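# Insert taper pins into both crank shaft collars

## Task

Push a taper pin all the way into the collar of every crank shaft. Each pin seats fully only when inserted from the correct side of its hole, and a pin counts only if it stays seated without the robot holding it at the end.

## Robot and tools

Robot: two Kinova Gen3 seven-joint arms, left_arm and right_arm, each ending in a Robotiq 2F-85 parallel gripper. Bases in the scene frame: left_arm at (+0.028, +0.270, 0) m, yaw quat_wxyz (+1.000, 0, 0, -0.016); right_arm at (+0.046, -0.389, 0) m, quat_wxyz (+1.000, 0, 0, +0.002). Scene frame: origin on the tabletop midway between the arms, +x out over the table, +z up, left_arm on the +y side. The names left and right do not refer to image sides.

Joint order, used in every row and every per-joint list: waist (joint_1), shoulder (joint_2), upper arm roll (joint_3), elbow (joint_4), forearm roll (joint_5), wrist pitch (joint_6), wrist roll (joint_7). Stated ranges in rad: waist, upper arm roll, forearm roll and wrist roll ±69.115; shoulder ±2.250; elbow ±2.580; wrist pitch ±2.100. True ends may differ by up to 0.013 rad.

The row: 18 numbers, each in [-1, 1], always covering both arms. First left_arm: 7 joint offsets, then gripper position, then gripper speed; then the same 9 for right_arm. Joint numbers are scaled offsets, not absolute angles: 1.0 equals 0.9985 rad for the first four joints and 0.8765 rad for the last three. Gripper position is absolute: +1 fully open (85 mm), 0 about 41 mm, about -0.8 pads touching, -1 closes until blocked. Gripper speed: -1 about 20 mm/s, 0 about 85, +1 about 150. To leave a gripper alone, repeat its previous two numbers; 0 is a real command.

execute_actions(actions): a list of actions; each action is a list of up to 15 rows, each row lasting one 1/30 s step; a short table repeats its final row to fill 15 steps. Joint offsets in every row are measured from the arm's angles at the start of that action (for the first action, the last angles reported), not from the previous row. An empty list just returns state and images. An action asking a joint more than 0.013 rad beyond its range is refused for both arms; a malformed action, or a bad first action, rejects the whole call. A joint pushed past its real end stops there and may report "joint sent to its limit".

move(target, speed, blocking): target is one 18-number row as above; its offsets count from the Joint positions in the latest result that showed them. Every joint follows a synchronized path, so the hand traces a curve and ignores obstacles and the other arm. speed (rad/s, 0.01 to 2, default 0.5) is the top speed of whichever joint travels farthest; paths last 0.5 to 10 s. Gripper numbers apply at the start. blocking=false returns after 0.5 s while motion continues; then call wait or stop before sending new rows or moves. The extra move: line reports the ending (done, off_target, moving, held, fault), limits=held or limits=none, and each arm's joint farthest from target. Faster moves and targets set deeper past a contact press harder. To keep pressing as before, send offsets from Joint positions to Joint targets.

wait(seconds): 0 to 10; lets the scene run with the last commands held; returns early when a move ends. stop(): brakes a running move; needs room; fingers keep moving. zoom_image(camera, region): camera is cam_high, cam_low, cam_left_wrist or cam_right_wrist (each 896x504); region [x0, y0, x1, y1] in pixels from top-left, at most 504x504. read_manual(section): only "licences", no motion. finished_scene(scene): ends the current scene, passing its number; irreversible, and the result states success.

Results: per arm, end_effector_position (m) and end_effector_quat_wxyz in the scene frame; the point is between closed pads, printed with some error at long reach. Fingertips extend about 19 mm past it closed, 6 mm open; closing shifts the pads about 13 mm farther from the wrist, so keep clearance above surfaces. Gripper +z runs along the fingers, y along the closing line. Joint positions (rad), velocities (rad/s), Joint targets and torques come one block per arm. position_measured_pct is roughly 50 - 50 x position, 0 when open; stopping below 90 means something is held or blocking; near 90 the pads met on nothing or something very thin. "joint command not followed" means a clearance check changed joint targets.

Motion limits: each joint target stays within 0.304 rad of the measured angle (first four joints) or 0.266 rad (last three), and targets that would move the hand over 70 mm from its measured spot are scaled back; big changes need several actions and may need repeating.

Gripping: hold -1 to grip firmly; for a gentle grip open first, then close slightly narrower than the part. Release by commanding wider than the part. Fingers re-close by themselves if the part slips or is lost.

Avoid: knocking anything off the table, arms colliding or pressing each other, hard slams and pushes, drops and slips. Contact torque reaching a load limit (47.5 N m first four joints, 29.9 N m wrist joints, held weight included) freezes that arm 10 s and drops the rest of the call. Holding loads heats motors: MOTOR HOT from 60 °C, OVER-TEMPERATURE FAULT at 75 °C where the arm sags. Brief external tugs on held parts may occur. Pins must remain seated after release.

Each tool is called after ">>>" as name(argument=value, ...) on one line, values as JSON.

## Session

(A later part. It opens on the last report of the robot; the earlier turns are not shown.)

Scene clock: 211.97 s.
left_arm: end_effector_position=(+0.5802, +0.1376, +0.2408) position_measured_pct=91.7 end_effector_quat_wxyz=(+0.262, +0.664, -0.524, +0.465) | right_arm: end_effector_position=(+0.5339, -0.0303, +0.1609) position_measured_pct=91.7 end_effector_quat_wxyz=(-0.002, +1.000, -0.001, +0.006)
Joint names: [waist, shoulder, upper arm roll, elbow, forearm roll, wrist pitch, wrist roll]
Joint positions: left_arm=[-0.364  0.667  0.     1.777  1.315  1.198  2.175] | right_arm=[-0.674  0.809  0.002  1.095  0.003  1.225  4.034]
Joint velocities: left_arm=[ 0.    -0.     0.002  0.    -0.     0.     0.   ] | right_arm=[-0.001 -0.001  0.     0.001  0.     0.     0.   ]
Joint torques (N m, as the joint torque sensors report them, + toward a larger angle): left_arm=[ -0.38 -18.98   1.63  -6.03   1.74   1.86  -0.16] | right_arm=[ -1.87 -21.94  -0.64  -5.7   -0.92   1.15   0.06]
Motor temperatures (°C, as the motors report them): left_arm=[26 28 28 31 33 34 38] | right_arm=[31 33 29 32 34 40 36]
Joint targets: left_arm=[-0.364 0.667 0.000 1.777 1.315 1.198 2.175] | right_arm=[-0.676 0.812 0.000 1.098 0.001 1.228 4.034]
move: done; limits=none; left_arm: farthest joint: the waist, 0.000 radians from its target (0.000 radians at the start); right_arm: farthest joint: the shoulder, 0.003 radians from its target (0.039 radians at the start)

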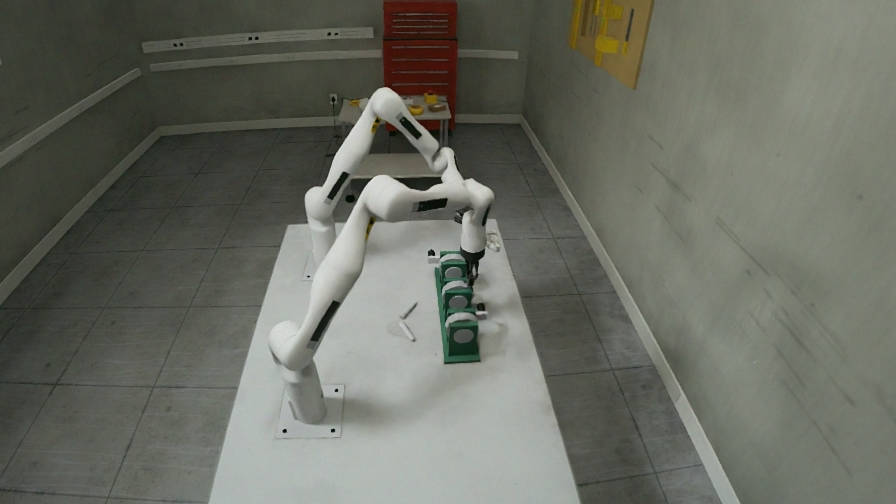

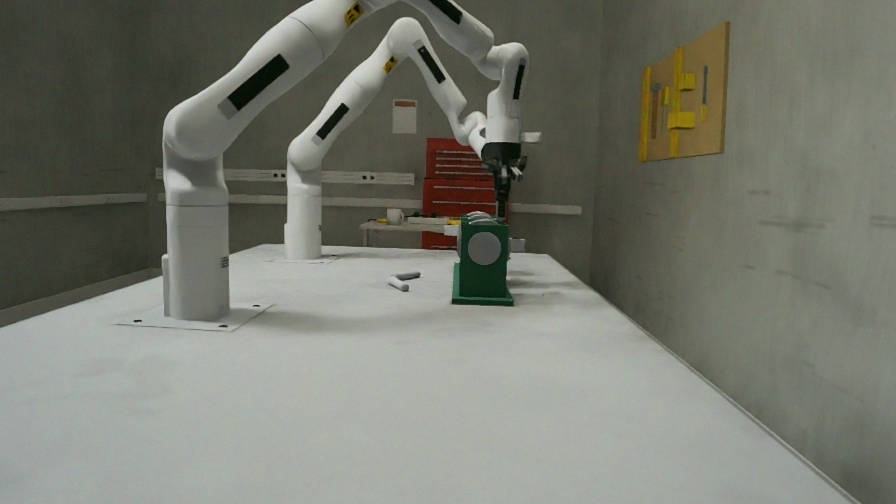

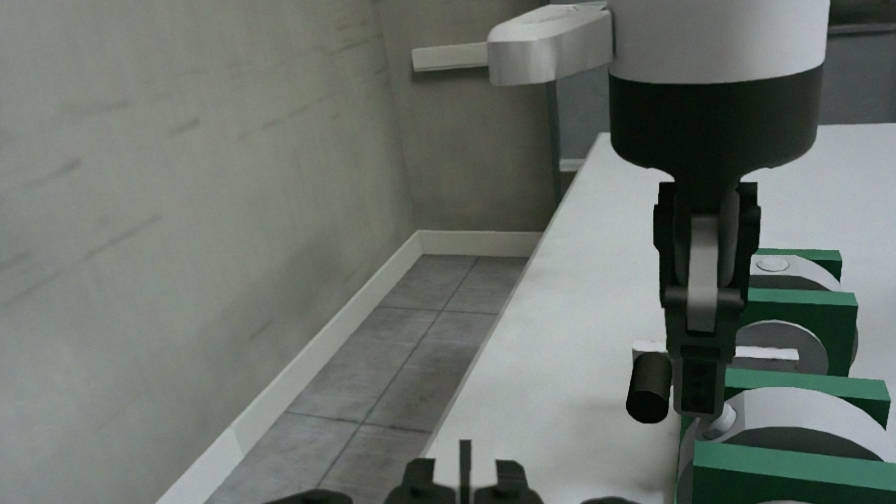

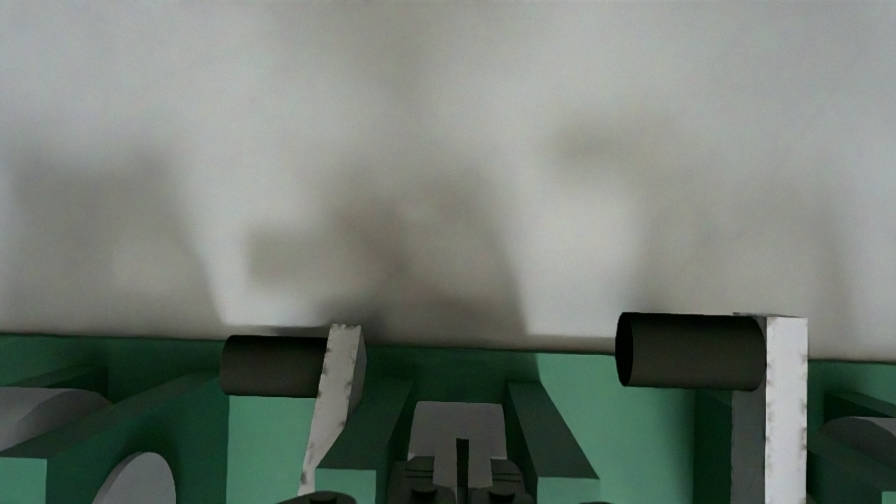

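>>> move(target=[0,0,0,0,0,0,0,-1,0,-0.018,-0.056,-0.002,0.030,-0.003,0.043,-0.02,-1,0], speed=0.15)

>>> execute_actions(actions=[[[0,0,0,0,0,0,0,-1,0,-0.005,0.004,0,0.038,0,-0.048,0,-1,0]],[[0,0,0,0,0,0,0,-1,0,0,0.024,0,0.012,0,0,0,-1,0]],[[0,0,0,0,0,0,0,-1,0,-0.013,0.006,-0.002,0.053,-0.002,-0.020,-0.014,-1,0]],[[0,0,0,0,0,0,0,-1,0,-0.013,0.006,-0.002,0.053,-0.002,-0.020,-0.014,-1,0]],[[0,0,0,0,0,0,0,-1,0,-0.013,0.006,-0.002,0.053,-0.002,-0.020,-0.014,-1,0]],[[0,0,0,0,0,0,0,-1,0,0,0,0,0,0,0,0,-1,0]]])

Scene clock: 213.90 s.
left_arm: end_effector_position=(+0.5802, +0.1376, +0.2408) position_measured_pct=91.7 end_effector_quat_wxyz=(+0.262, +0.664, -0.524, +0.465) | right_arm: end_effector_position=(+0.5126, -0.0316, +0.1850) position_measured_pct=91.7 end_effector_quat_wxyz=(+0.000, +1.000, -0.001, -0.000)
Joint names: [waist, shoulder, upper arm roll, elbow, forearm roll, wrist pitch, wrist roll]
Joint positions: left_arm=[-0.364  0.667  0.     1.777  1.315  1.198  2.175] | right_arm=[-0.692  0.754 -0.     1.125 -0.     1.263  4.016]
Joint velocities: left_arm=[ 0.     0.001  0.001  0.001  0.    -0.002  0.   ] | right_arm=[-0.001 -0.003  0.001  0.001  0.     0.001 -0.   ]
Joint torques (N m, as the joint torque sensors report them, + toward a larger angle): left_arm=[ -0.77 -18.93   1.33  -5.85   1.66   1.88  -0.34] | right_arm=[ -0.02 -22.52   0.59  -8.21   0.02   0.04   0.09]
Motor temperatures (°C, as the motors report them): left_arm=[26 28 28 31 33 34 38] | right_arm=[31 33 29 32 34 40 36]
Joint targets: left_arm=[-0.364 0.667 0.000 1.777 1.315 1.198 2.175] | right_arm=[-0.692 0.754 -0.000 1.125 -0.000 1.263 4.016]
move: done; limits=none; left_arm: farthest joint: the waist, 0.000 radians from its target (0.000 radians at the start); right_arm: farthest joint: the shoulder, 0.001 radians from its target (0.056 radians at the start)

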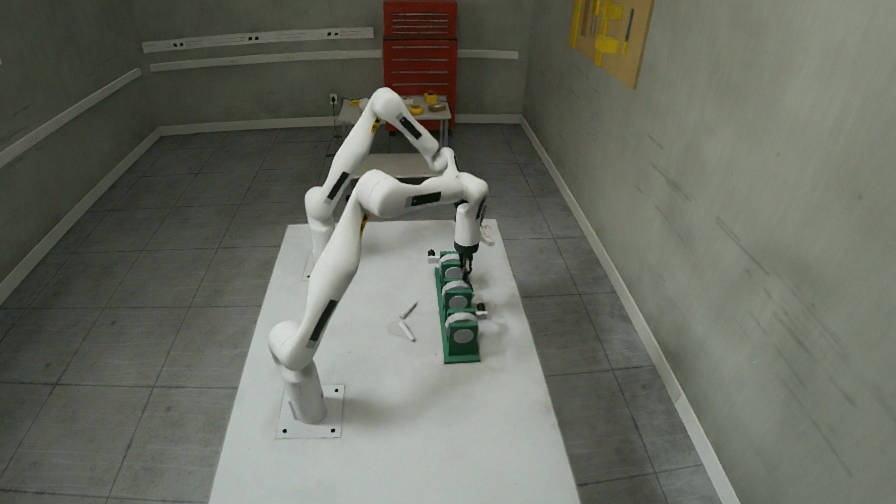

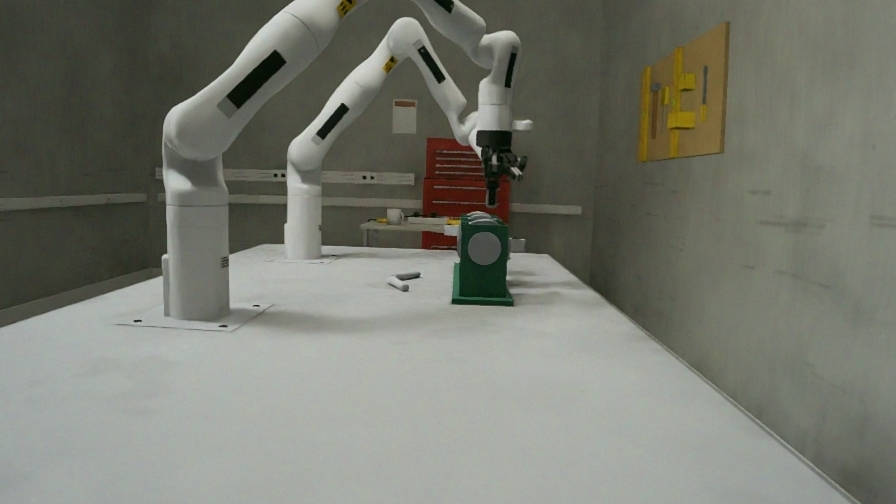

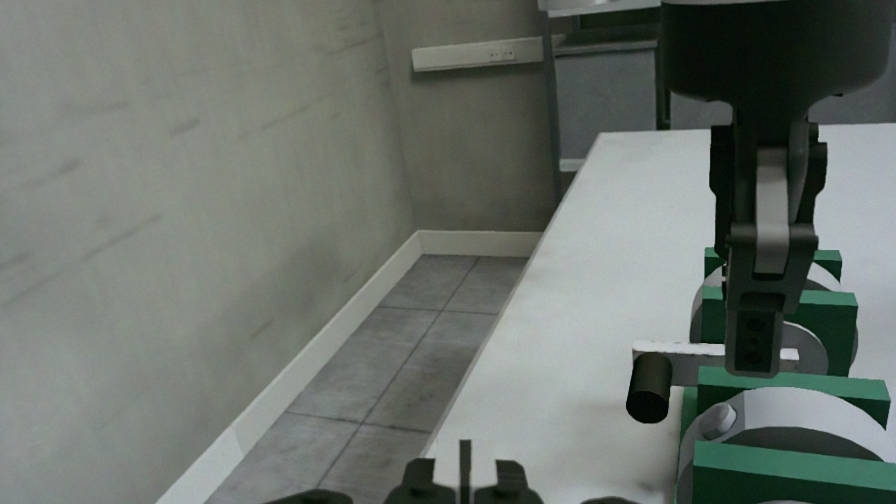

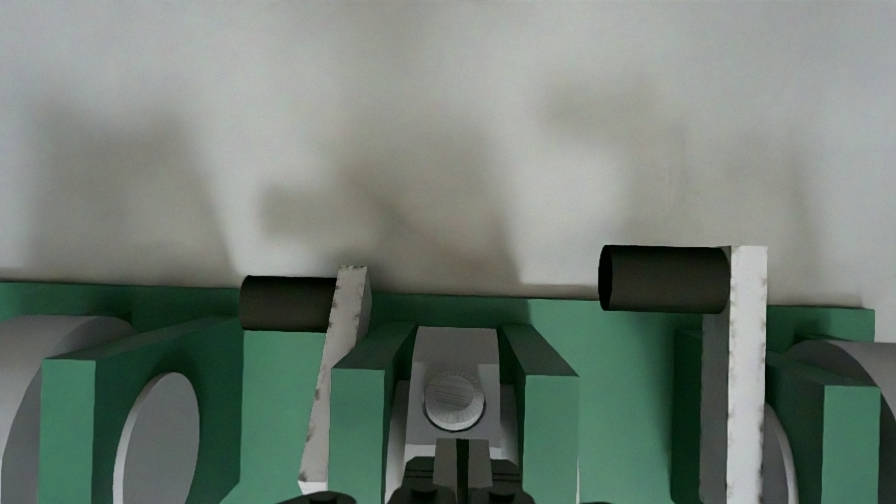

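Scene clock: 216.90 s.
left_arm: end_effector_position=(+0.5802, +0.1376, +0.2408) position_measured_pct=91.7 end_effector_quat_wxyz=(+0.262, +0.664, -0.524, +0.465) | right_arm: end_effector_position=(+0.4820, -0.0338, +0.1682) position_measured_pct=91.7 end_effector_quat_wxyz=(+0.000, +1.000, -0.002, +0.003)
Joint names: [waist, shoulder, upper arm roll, elbow, forearm roll, wrist pitch, wrist roll]
Joint positions: left_arm=[-0.364  0.667  0.     1.777  1.315  1.198  2.175] | right_arm=[-0.728  0.705  0.003  1.278  0.003  1.155  3.979]
Joint velocities: left_arm=[-0.001  0.    -0.     0.     0.    -0.    -0.   ] | right_arm=[-0.    -0.     0.001  0.     0.     0.     0.   ]
Joint torques (N m, as the joint torque sensors report them, + toward a larger angle): left_arm=[ -0.12 -19.04   1.46  -6.67   1.47   1.81  -0.4 ] | right_arm=[ -0.32 -20.96   0.46  -7.71   0.09   0.16  -0.04]
Motor temperatures (°C, as the motors report them): left_arm=[26 28 28 31 33 34 38] | right_arm=[31 33 29 32 34 40 36]
Joint targets: left_arm=[-0.364 0.667 0.000 1.777 1.315 1.198 2.175] | right_arm=[-0.728 0.706 0.003 1.279 0.003 1.154 3.979]

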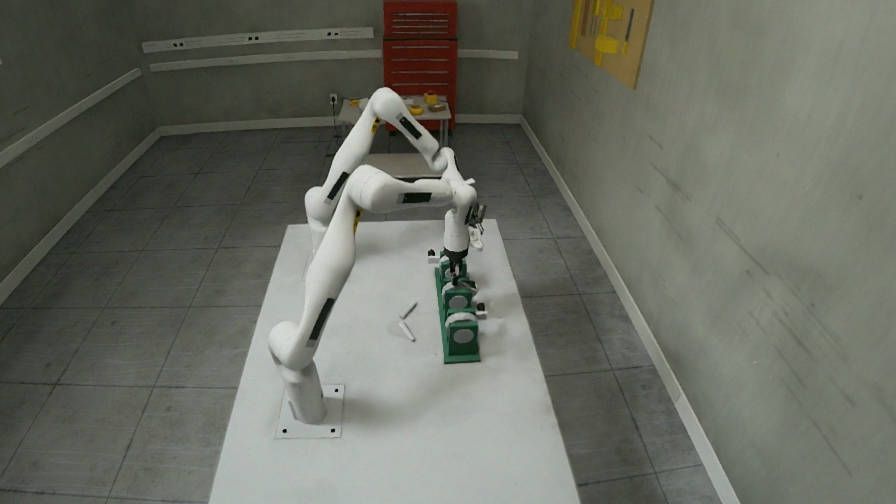

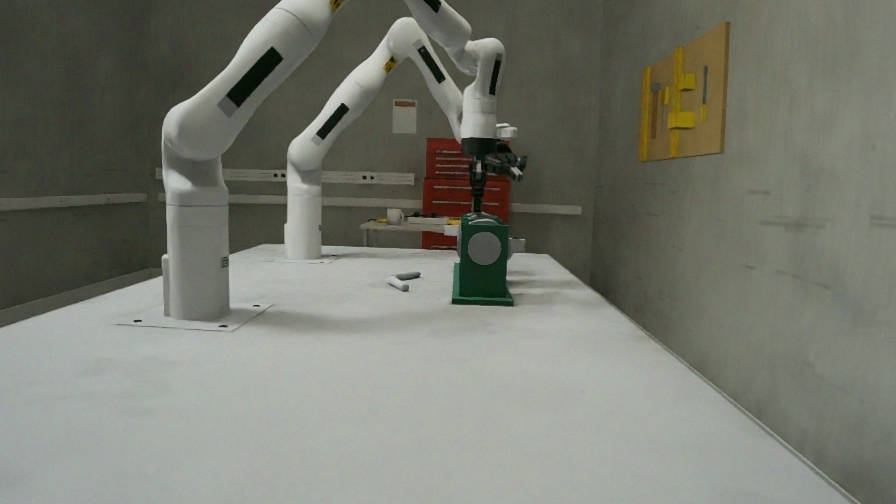

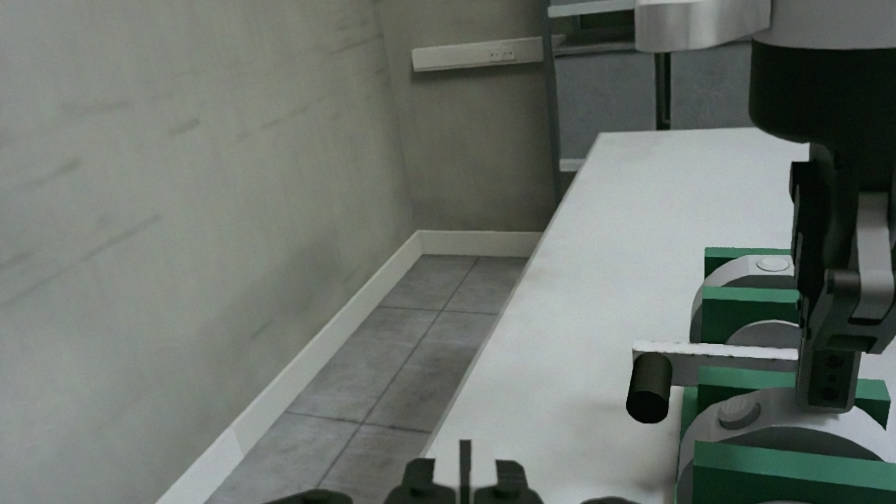

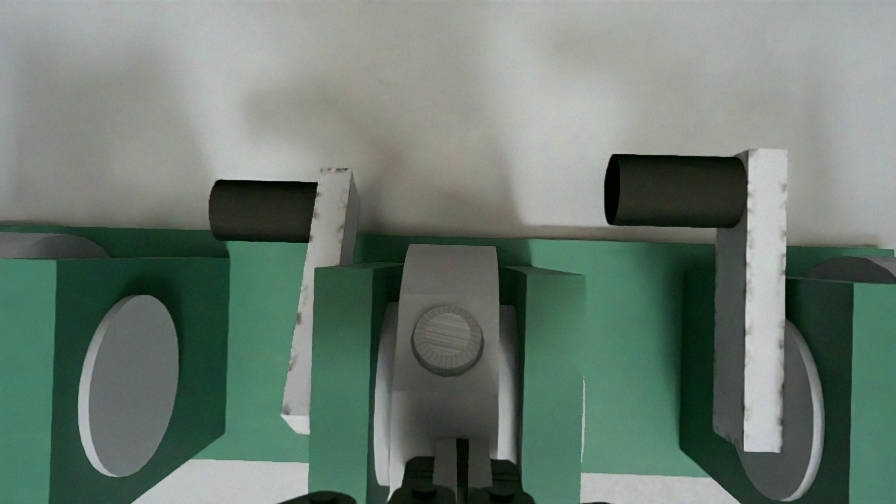

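>>> move(target=[0.1,-0.15,0,-0.2,-0.75,0,0.75,0.1,0,0,-0.024,-0.003,-0.038,-0.003,0.07,0.3,-0.46,0], speed=0.8)

>>> move(target=[0.2,0,0,-0.2,-0.75,0.05,0.762,0.1,0,-0.304,-0.205,0,0.562,0.818,-0.574,0.557,-0.46,0], speed=0.8)

Scene clock: 220.23 s.
left_arm: end_effector_position=(+0.5257, +0.1801, +0.2381) position_measured_pct=45.2 end_effector_quat_wxyz=(+0.205, +0.744, -0.598, +0.218) | right_arm: end_effector_position=(+0.4802, -0.0323, +0.1927) position_measured_pct=73.0 end_effector_quat_wxyz=(-0.001, +0.991, +0.130, +0.002)
Joint names: [waist, shoulder, upper arm roll, elbow, forearm roll, wrist pitch, wrist roll]
Joint positions: left_arm=[-0.265  0.518  0.     1.577  0.658  1.198  2.832] | right_arm=[-0.728  0.681 -0.     1.24   0.     1.216  4.242]
Joint velocities: left_arm=[ 0.003 -0.003  0.003  0.    -0.     0.001 -0.   ] | right_arm=[-0.    -0.    -0.     0.002 -0.     0.     0.   ]
Joint torques (N m, as the joint torque sensors report them, + toward a larger angle): left_arm=[ -0.86 -18.08   0.84  -7.68   1.77   0.27  -0.45] | right_arm=[ -0.47 -22.01   0.5   -8.25   0.01  -0.04   0.13]
Motor temperatures (°C, as the motors report them): left_arm=[26 28 28 31 33 34 38] | right_arm=[31 33 29 32 34 40 36]
Joint targets: left_arm=[-0.264 0.517 0.000 1.577 0.658 1.198 2.832] | right_arm=[-0.728 0.681 -0.000 1.240 0.000 1.216 4.242]
move: done; limits=none; left_arm: farthest joint: the waist, 0.000 radians from its target (0.100 radians at the start); right_arm: farthest joint: the waist, 0.000 radians from its target (0.000 radians at the start)

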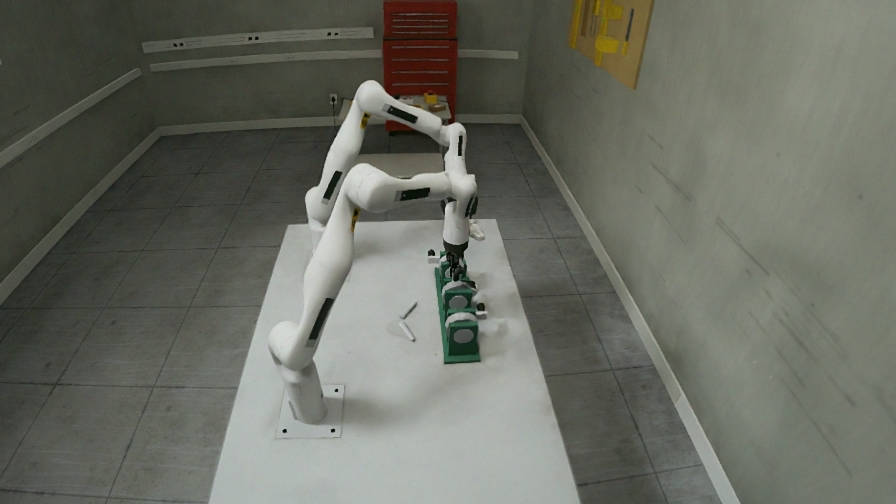

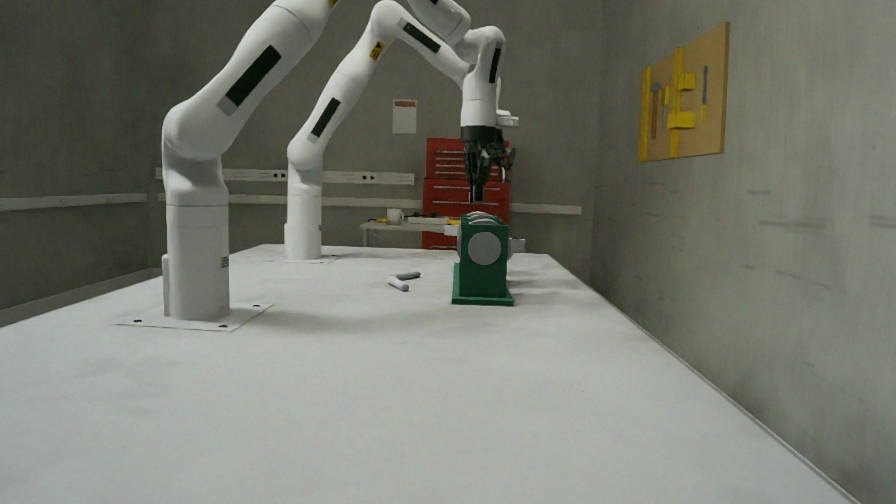

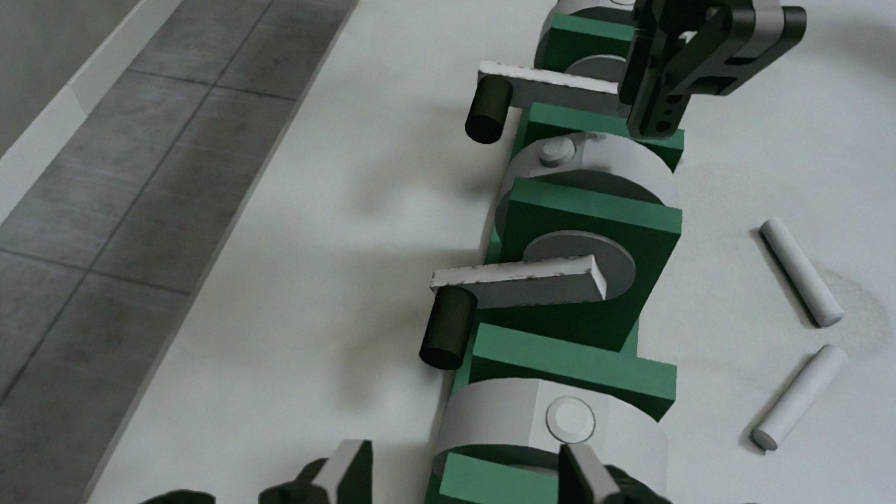

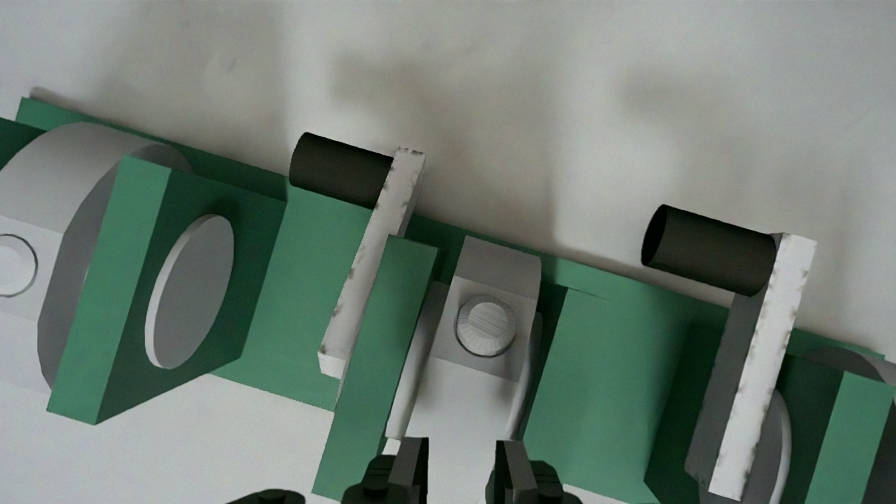

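Scene clock: 221.70 s.
left_arm: end_effector_position=(+0.5360, +0.2616, +0.2391) position_measured_pct=45.2 end_effector_quat_wxyz=(-0.001, +0.831, -0.556, +0.002) | right_arm: end_effector_position=(+0.4433, -0.0300, +0.1852) position_measured_pct=73.0 end_effector_quat_wxyz=(+0.183, +0.683, +0.683, +0.183)
Joint names: [waist, shoulder, upper arm roll, elbow, forearm roll, wrist pitch, wrist roll]
Joint positions: left_arm=[-0.065  0.518  0.     1.377  0.     1.242  3.5  ] | right_arm=[-1.031  0.476 -0.     1.801  0.717  0.713  4.73 ]
Joint velocities: left_arm=[ 0.002  0.     0.002 -0.    -0.     0.001 -0.   ] | right_arm=[-0.003 -0.003 -0.     0.    -0.     0.001  0.   ]
Joint torques (N m, as the joint torque sensors report them, + toward a larger angle): left_arm=[  0.04 -19.12   0.29  -9.08   0.08  -0.31   0.  ] | right_arm=[  0.45 -17.31   1.14  -7.31   1.08   0.18   0.17]
Motor temperatures (°C, as the motors report them): left_arm=[26 28 28 31 33 34 38] | right_arm=[31 33 29 32 34 40 36]
Joint targets: left_arm=[-0.065 0.518 0.000 1.377 0.000 1.242 3.500] | right_arm=[-1.031 0.476 -0.000 1.801 0.717 0.713 4.730]
move: done; limits=none; left_arm: farthest joint: the waist, 0.000 radians from its target (0.199 radians at the start); right_arm: farthest joint: the waist, 0.001 radians from its target (0.304 radians at the start)

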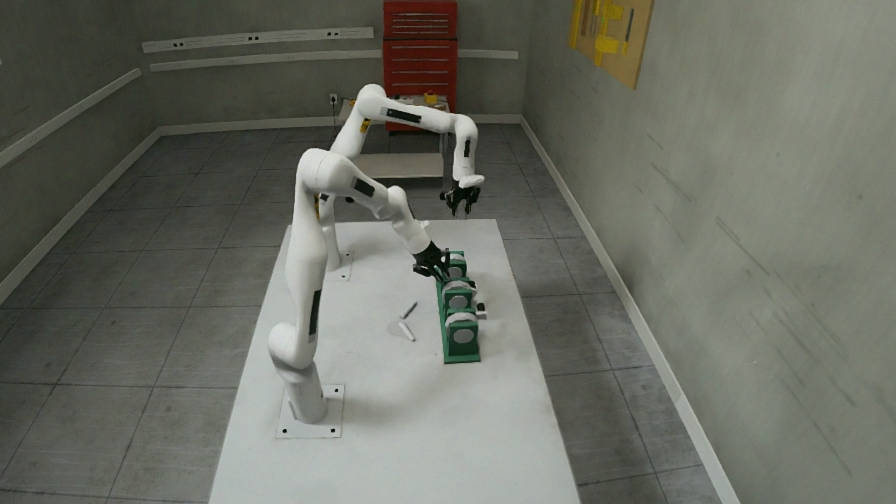

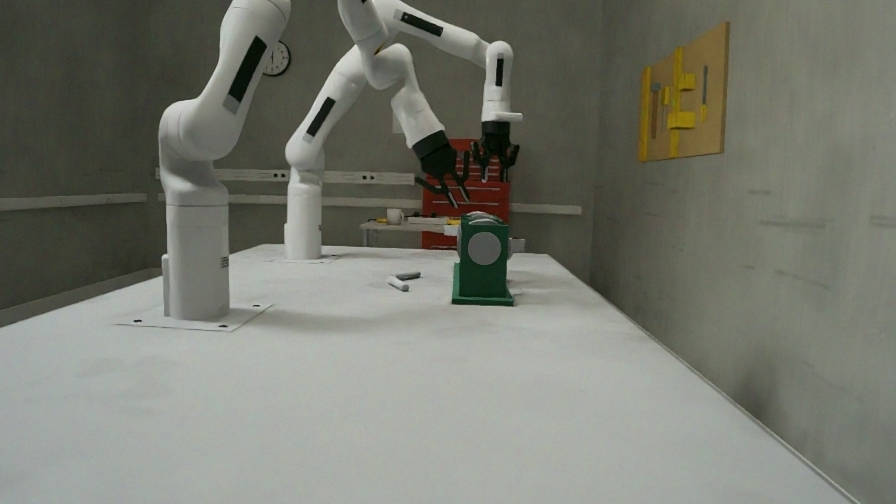

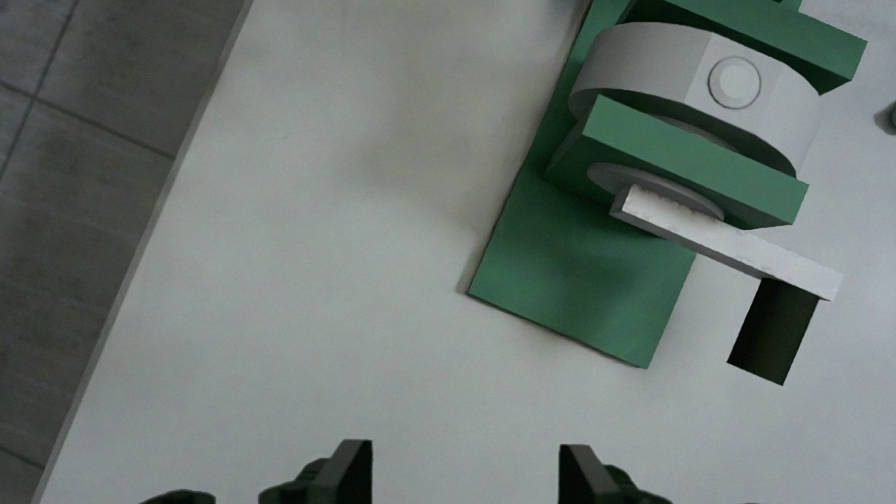

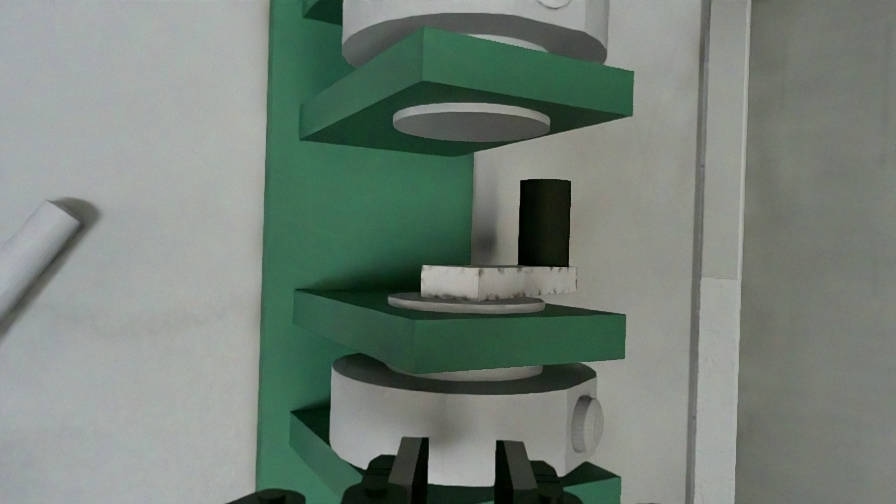

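>>> move(target=[0.391,0.196,0,-0.191,0,0,0,0.1,0,0,0,0,0,0,0,0,-0.46,0], speed=0.6)

Scene clock: 223.20 s.
left_arm: end_effector_position=(+0.5555, +0.0461, +0.1903) position_measured_pct=45.2 end_effector_quat_wxyz=(+0.000, +0.707, -0.707, +0.000) | right_arm: end_effector_position=(+0.4433, -0.0300, +0.1852) position_measured_pct=73.0 end_effector_quat_wxyz=(+0.183, +0.683, +0.683, +0.183)
Joint names: [waist, shoulder, upper arm roll, elbow, forearm roll, wrist pitch, wrist roll]
Joint positions: left_arm=[0.325 0.713 0.    1.186 0.    1.242 3.5  ] | right_arm=[-1.031  0.476 -0.     1.801  0.717  0.713  4.73 ]
Joint velocities: left_arm=[ 0.003  0.002 -0.001  0.    -0.    -0.001  0.   ] | right_arm=[ 0.     0.001  0.     0.001  0.    -0.    -0.   ]
Joint torques (N m, as the joint torque sensors report them, + toward a larger angle): left_arm=[  0.09 -22.6   -0.03  -9.07  -0.09  -0.21   0.02] | right_arm=[ -0.25 -17.57   1.18  -7.19   0.92   0.25   0.03]
Motor temperatures (°C, as the motors report them): left_arm=[26 28 28 31 33 34 38] | right_arm=[31 33 29 32 34 40 36]
Joint targets: left_arm=[0.325 0.713 0.000 1.186 0.000 1.242 3.500] | right_arm=[-1.031 0.476 -0.000 1.801 0.717 0.713 4.730]
move: done; limits=none; left_arm: farthest joint: the shoulder, 0.001 radians from its target (0.196 radians at the start); right_arm: farthest joint: the waist, 0.000 radians from its target (0.000 radians at the start)

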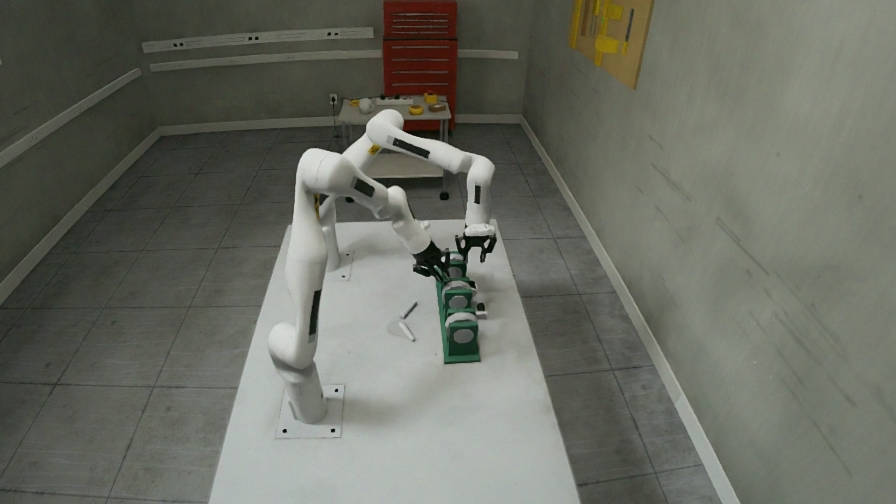

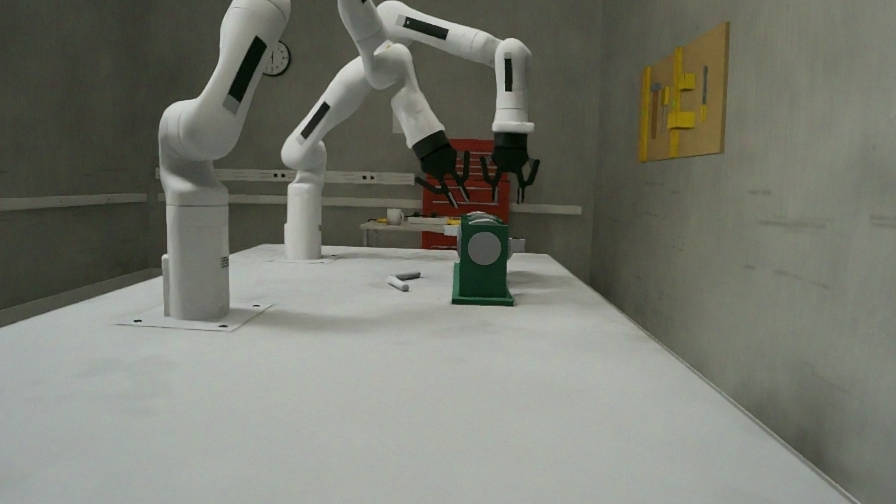

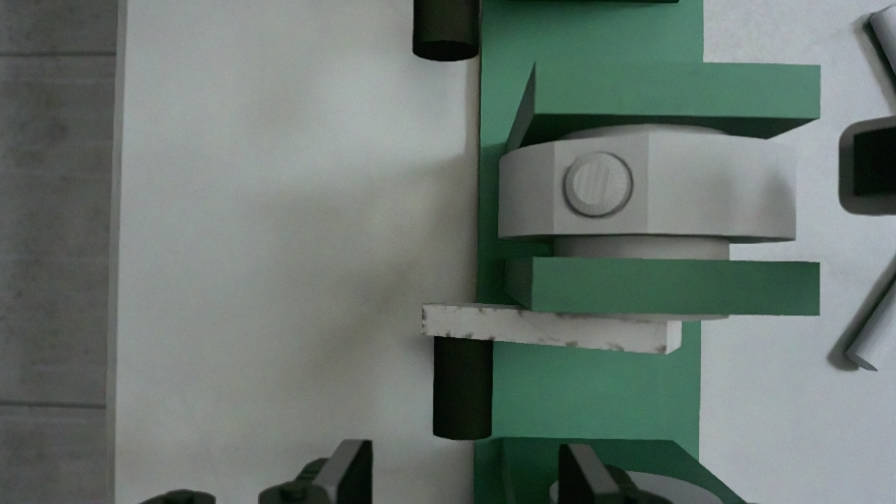

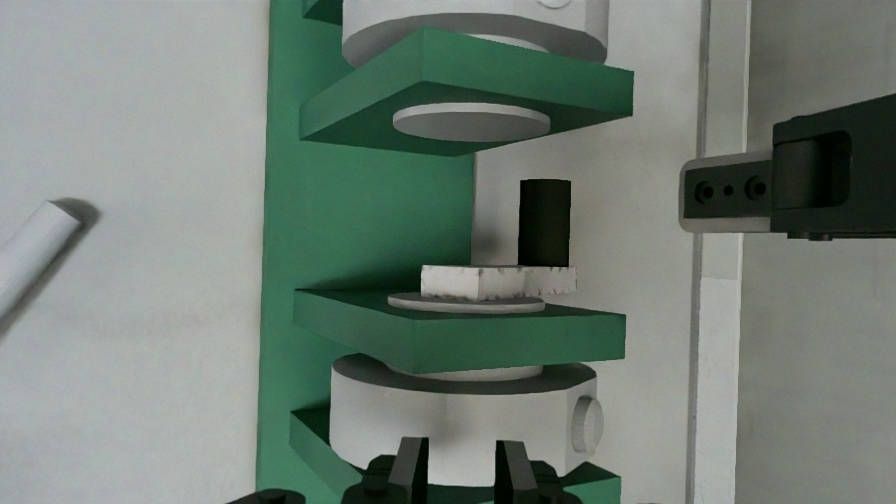

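>>> move(target=[0.002,0.121,0,0.139,0,-0.296,0,0.1,0,0,0,0,0,0,0,0,-0.46,0], speed=0.25)

>>> move(target=[0,0,0,0,0,0,0,-0.42,0,0,0,0,0,0,0,0,-0.46,0])

Scene clock: 224.87 s.
left_arm: end_effector_position=(+0.5553, +0.0450, +0.0819) position_measured_pct=45.2 end_effector_quat_wxyz=(+0.000, +0.707, -0.708, +0.000) | right_arm: end_effector_position=(+0.4433, -0.0300, +0.1852) position_measured_pct=73.0 end_effector_quat_wxyz=(+0.183, +0.683, +0.683, +0.183)
Joint names: [waist, shoulder, upper arm roll, elbow, forearm roll, wrist pitch, wrist roll]
Joint positions: left_arm=[0.327 0.834 0.    1.325 0.    0.983 3.5  ] | right_arm=[-1.031  0.476 -0.     1.801  0.717  0.713  4.73 ]
Joint velocities: left_arm=[ 0.001  0.002  0.     0.     0.    -0.001 -0.   ] | right_arm=[ 0.     0.001 -0.     0.002 -0.     0.    -0.   ]
Joint torques (N m, as the joint torque sensors report them, + toward a larger angle): left_arm=[ -0.12 -23.1    0.43  -8.05   0.    -0.06  -0.19] | right_arm=[ -0.16 -17.59   0.78  -7.37   1.05  -0.07  -0.15]
Motor temperatures (°C, as the motors report them): left_arm=[26 28 28 31 33 34 38] | right_arm=[31 33 29 32 34 40 36]
Joint targets: left_arm=[0.327 0.834 0.000 1.325 0.000 0.983 3.500] | right_arm=[-1.031 0.476 -0.000 1.801 0.717 0.713 4.730]
move: done; limits=none; left_arm: farthest joint: the waist, 0.000 radians from its target (0.002 radians at the start); right_arm: farthest joint: the waist, 0.000 radians from its target (0.000 radians at the start)

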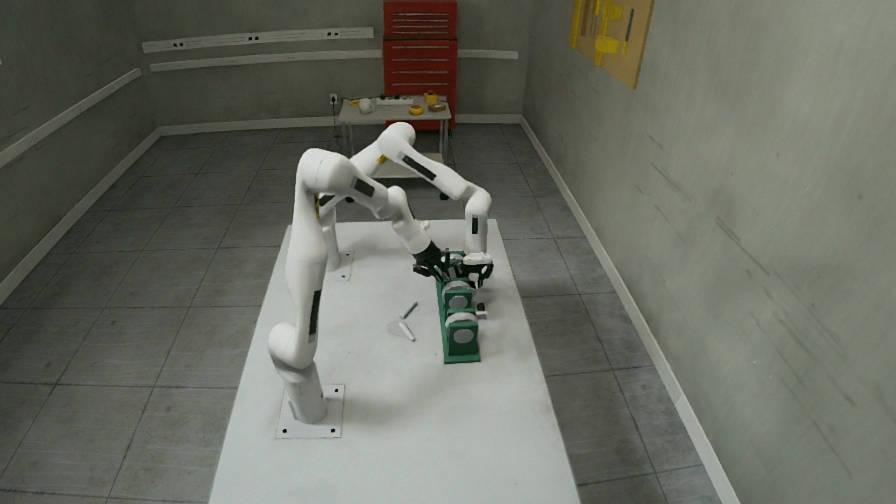

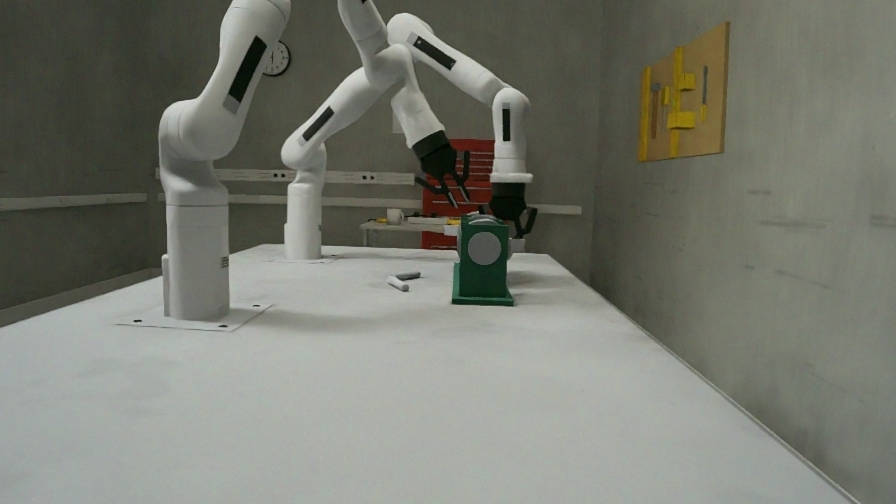

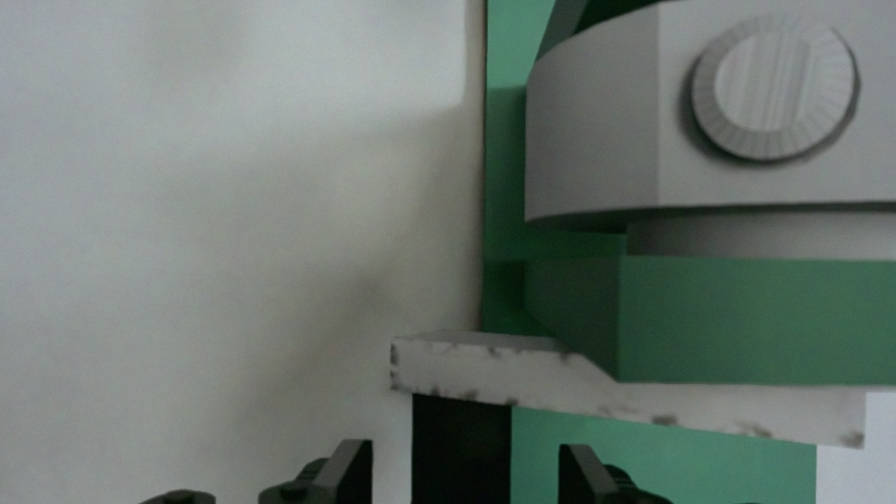

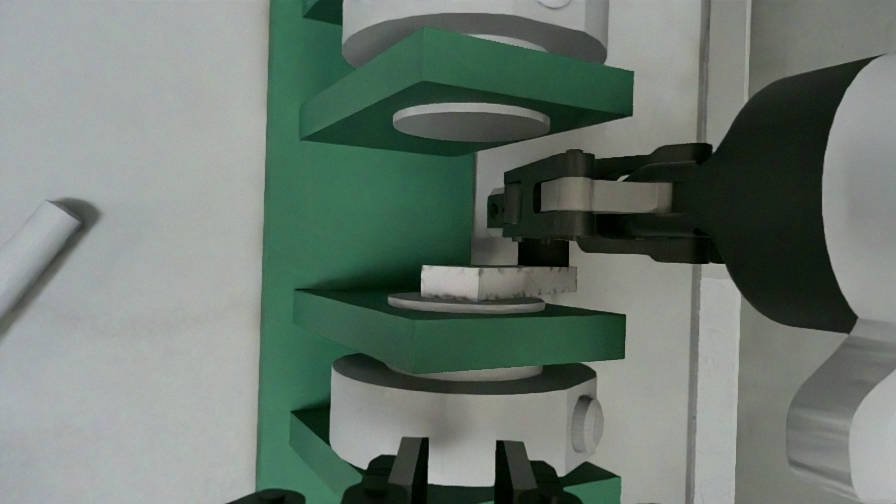

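Scene clock: 225.43 s.
left_arm: end_effector_position=(+0.5559, +0.0450, +0.0821) position_measured_pct=68.3 end_effector_quat_wxyz=(-0.000, +0.707, -0.708, +0.001) | right_arm: end_effector_position=(+0.4433, -0.0300, +0.1852) position_measured_pct=73.0 end_effector_quat_wxyz=(+0.183, +0.683, +0.683, +0.183)
Joint names: [waist, shoulder, upper arm roll, elbow, forearm roll, wrist pitch, wrist roll]
Joint positions: left_arm=[ 0.327  0.834  0.     1.325 -0.     0.982  3.5  ] | right_arm=[-1.031  0.476 -0.     1.801  0.717  0.713  4.73 ]
Joint velocities: left_arm=[ 0.     0.     0.001 -0.     0.     0.001 -0.   ] | right_arm=[-0.     0.     0.    -0.001  0.     0.    -0.   ]
Joint torques (N m, as the joint torque sensors report them, + toward a larger angle): left_arm=[  0.22 -23.29   0.24  -7.15   0.02   0.06  -0.15] | right_arm=[  0.14 -17.41   0.94  -7.55   0.99   0.03  -0.16]
Motor temperatures (°C, as the motors report them): left_arm=[26 28 28 31 33 34 38] | right_arm=[31 33 29 32 34 40 36]
Joint targets: left_arm=[0.327 0.834 0.000 1.325 0.000 0.983 3.500] | right_arm=[-1.031 0.476 -0.000 1.801 0.717 0.713 4.730]
move: done; limits=none; left_arm: farthest joint: the wrist pitch, 0.001 radians from its target (0.000 radians at the start); right_arm: farthest joint: the waist, 0.000 radians from its target (0.000 radians at the start)

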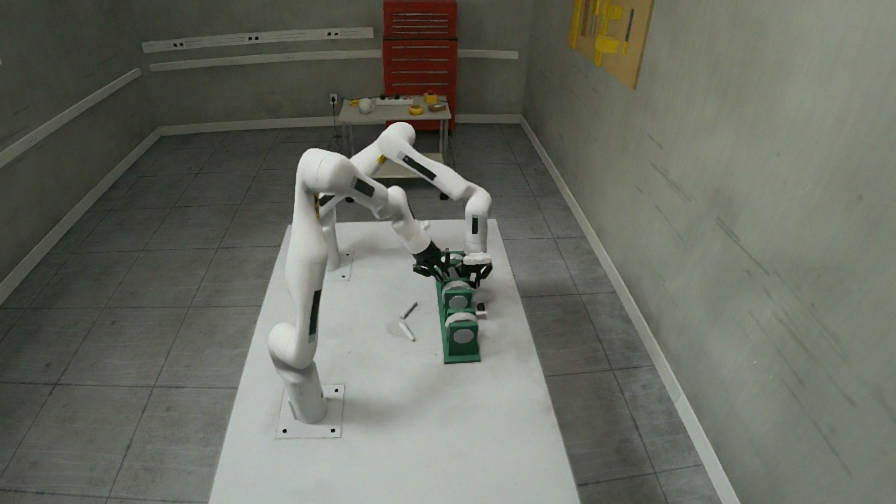

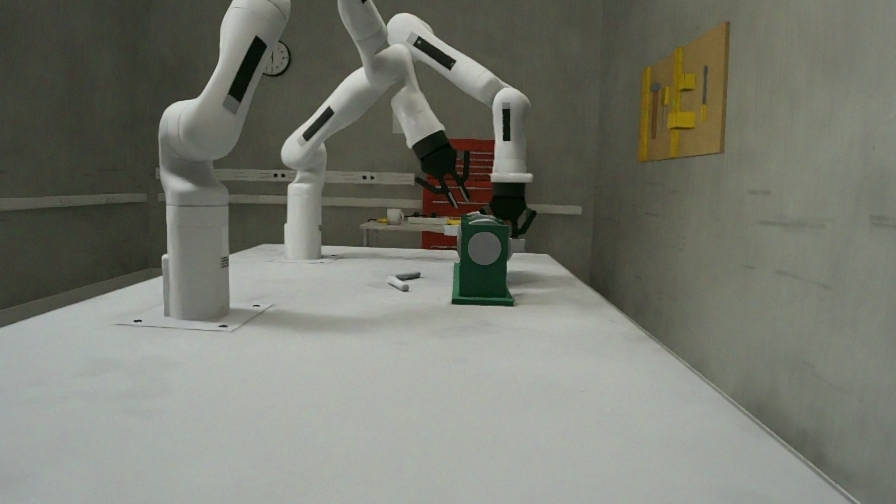

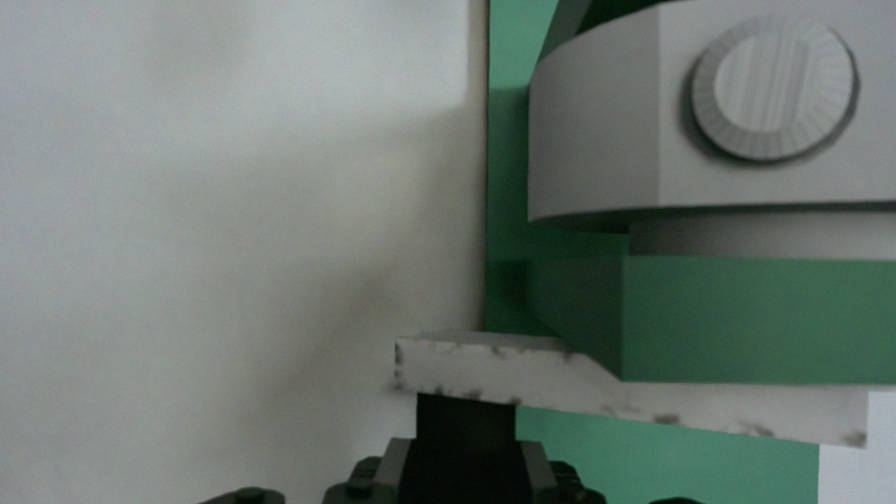

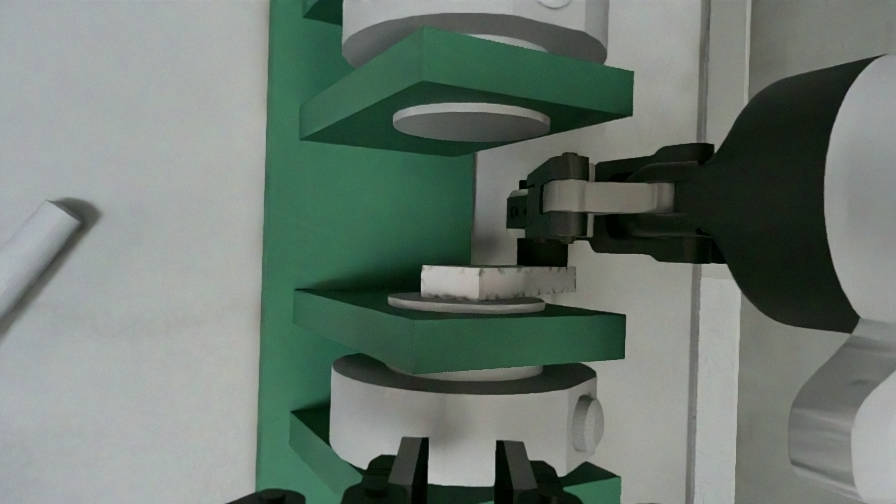

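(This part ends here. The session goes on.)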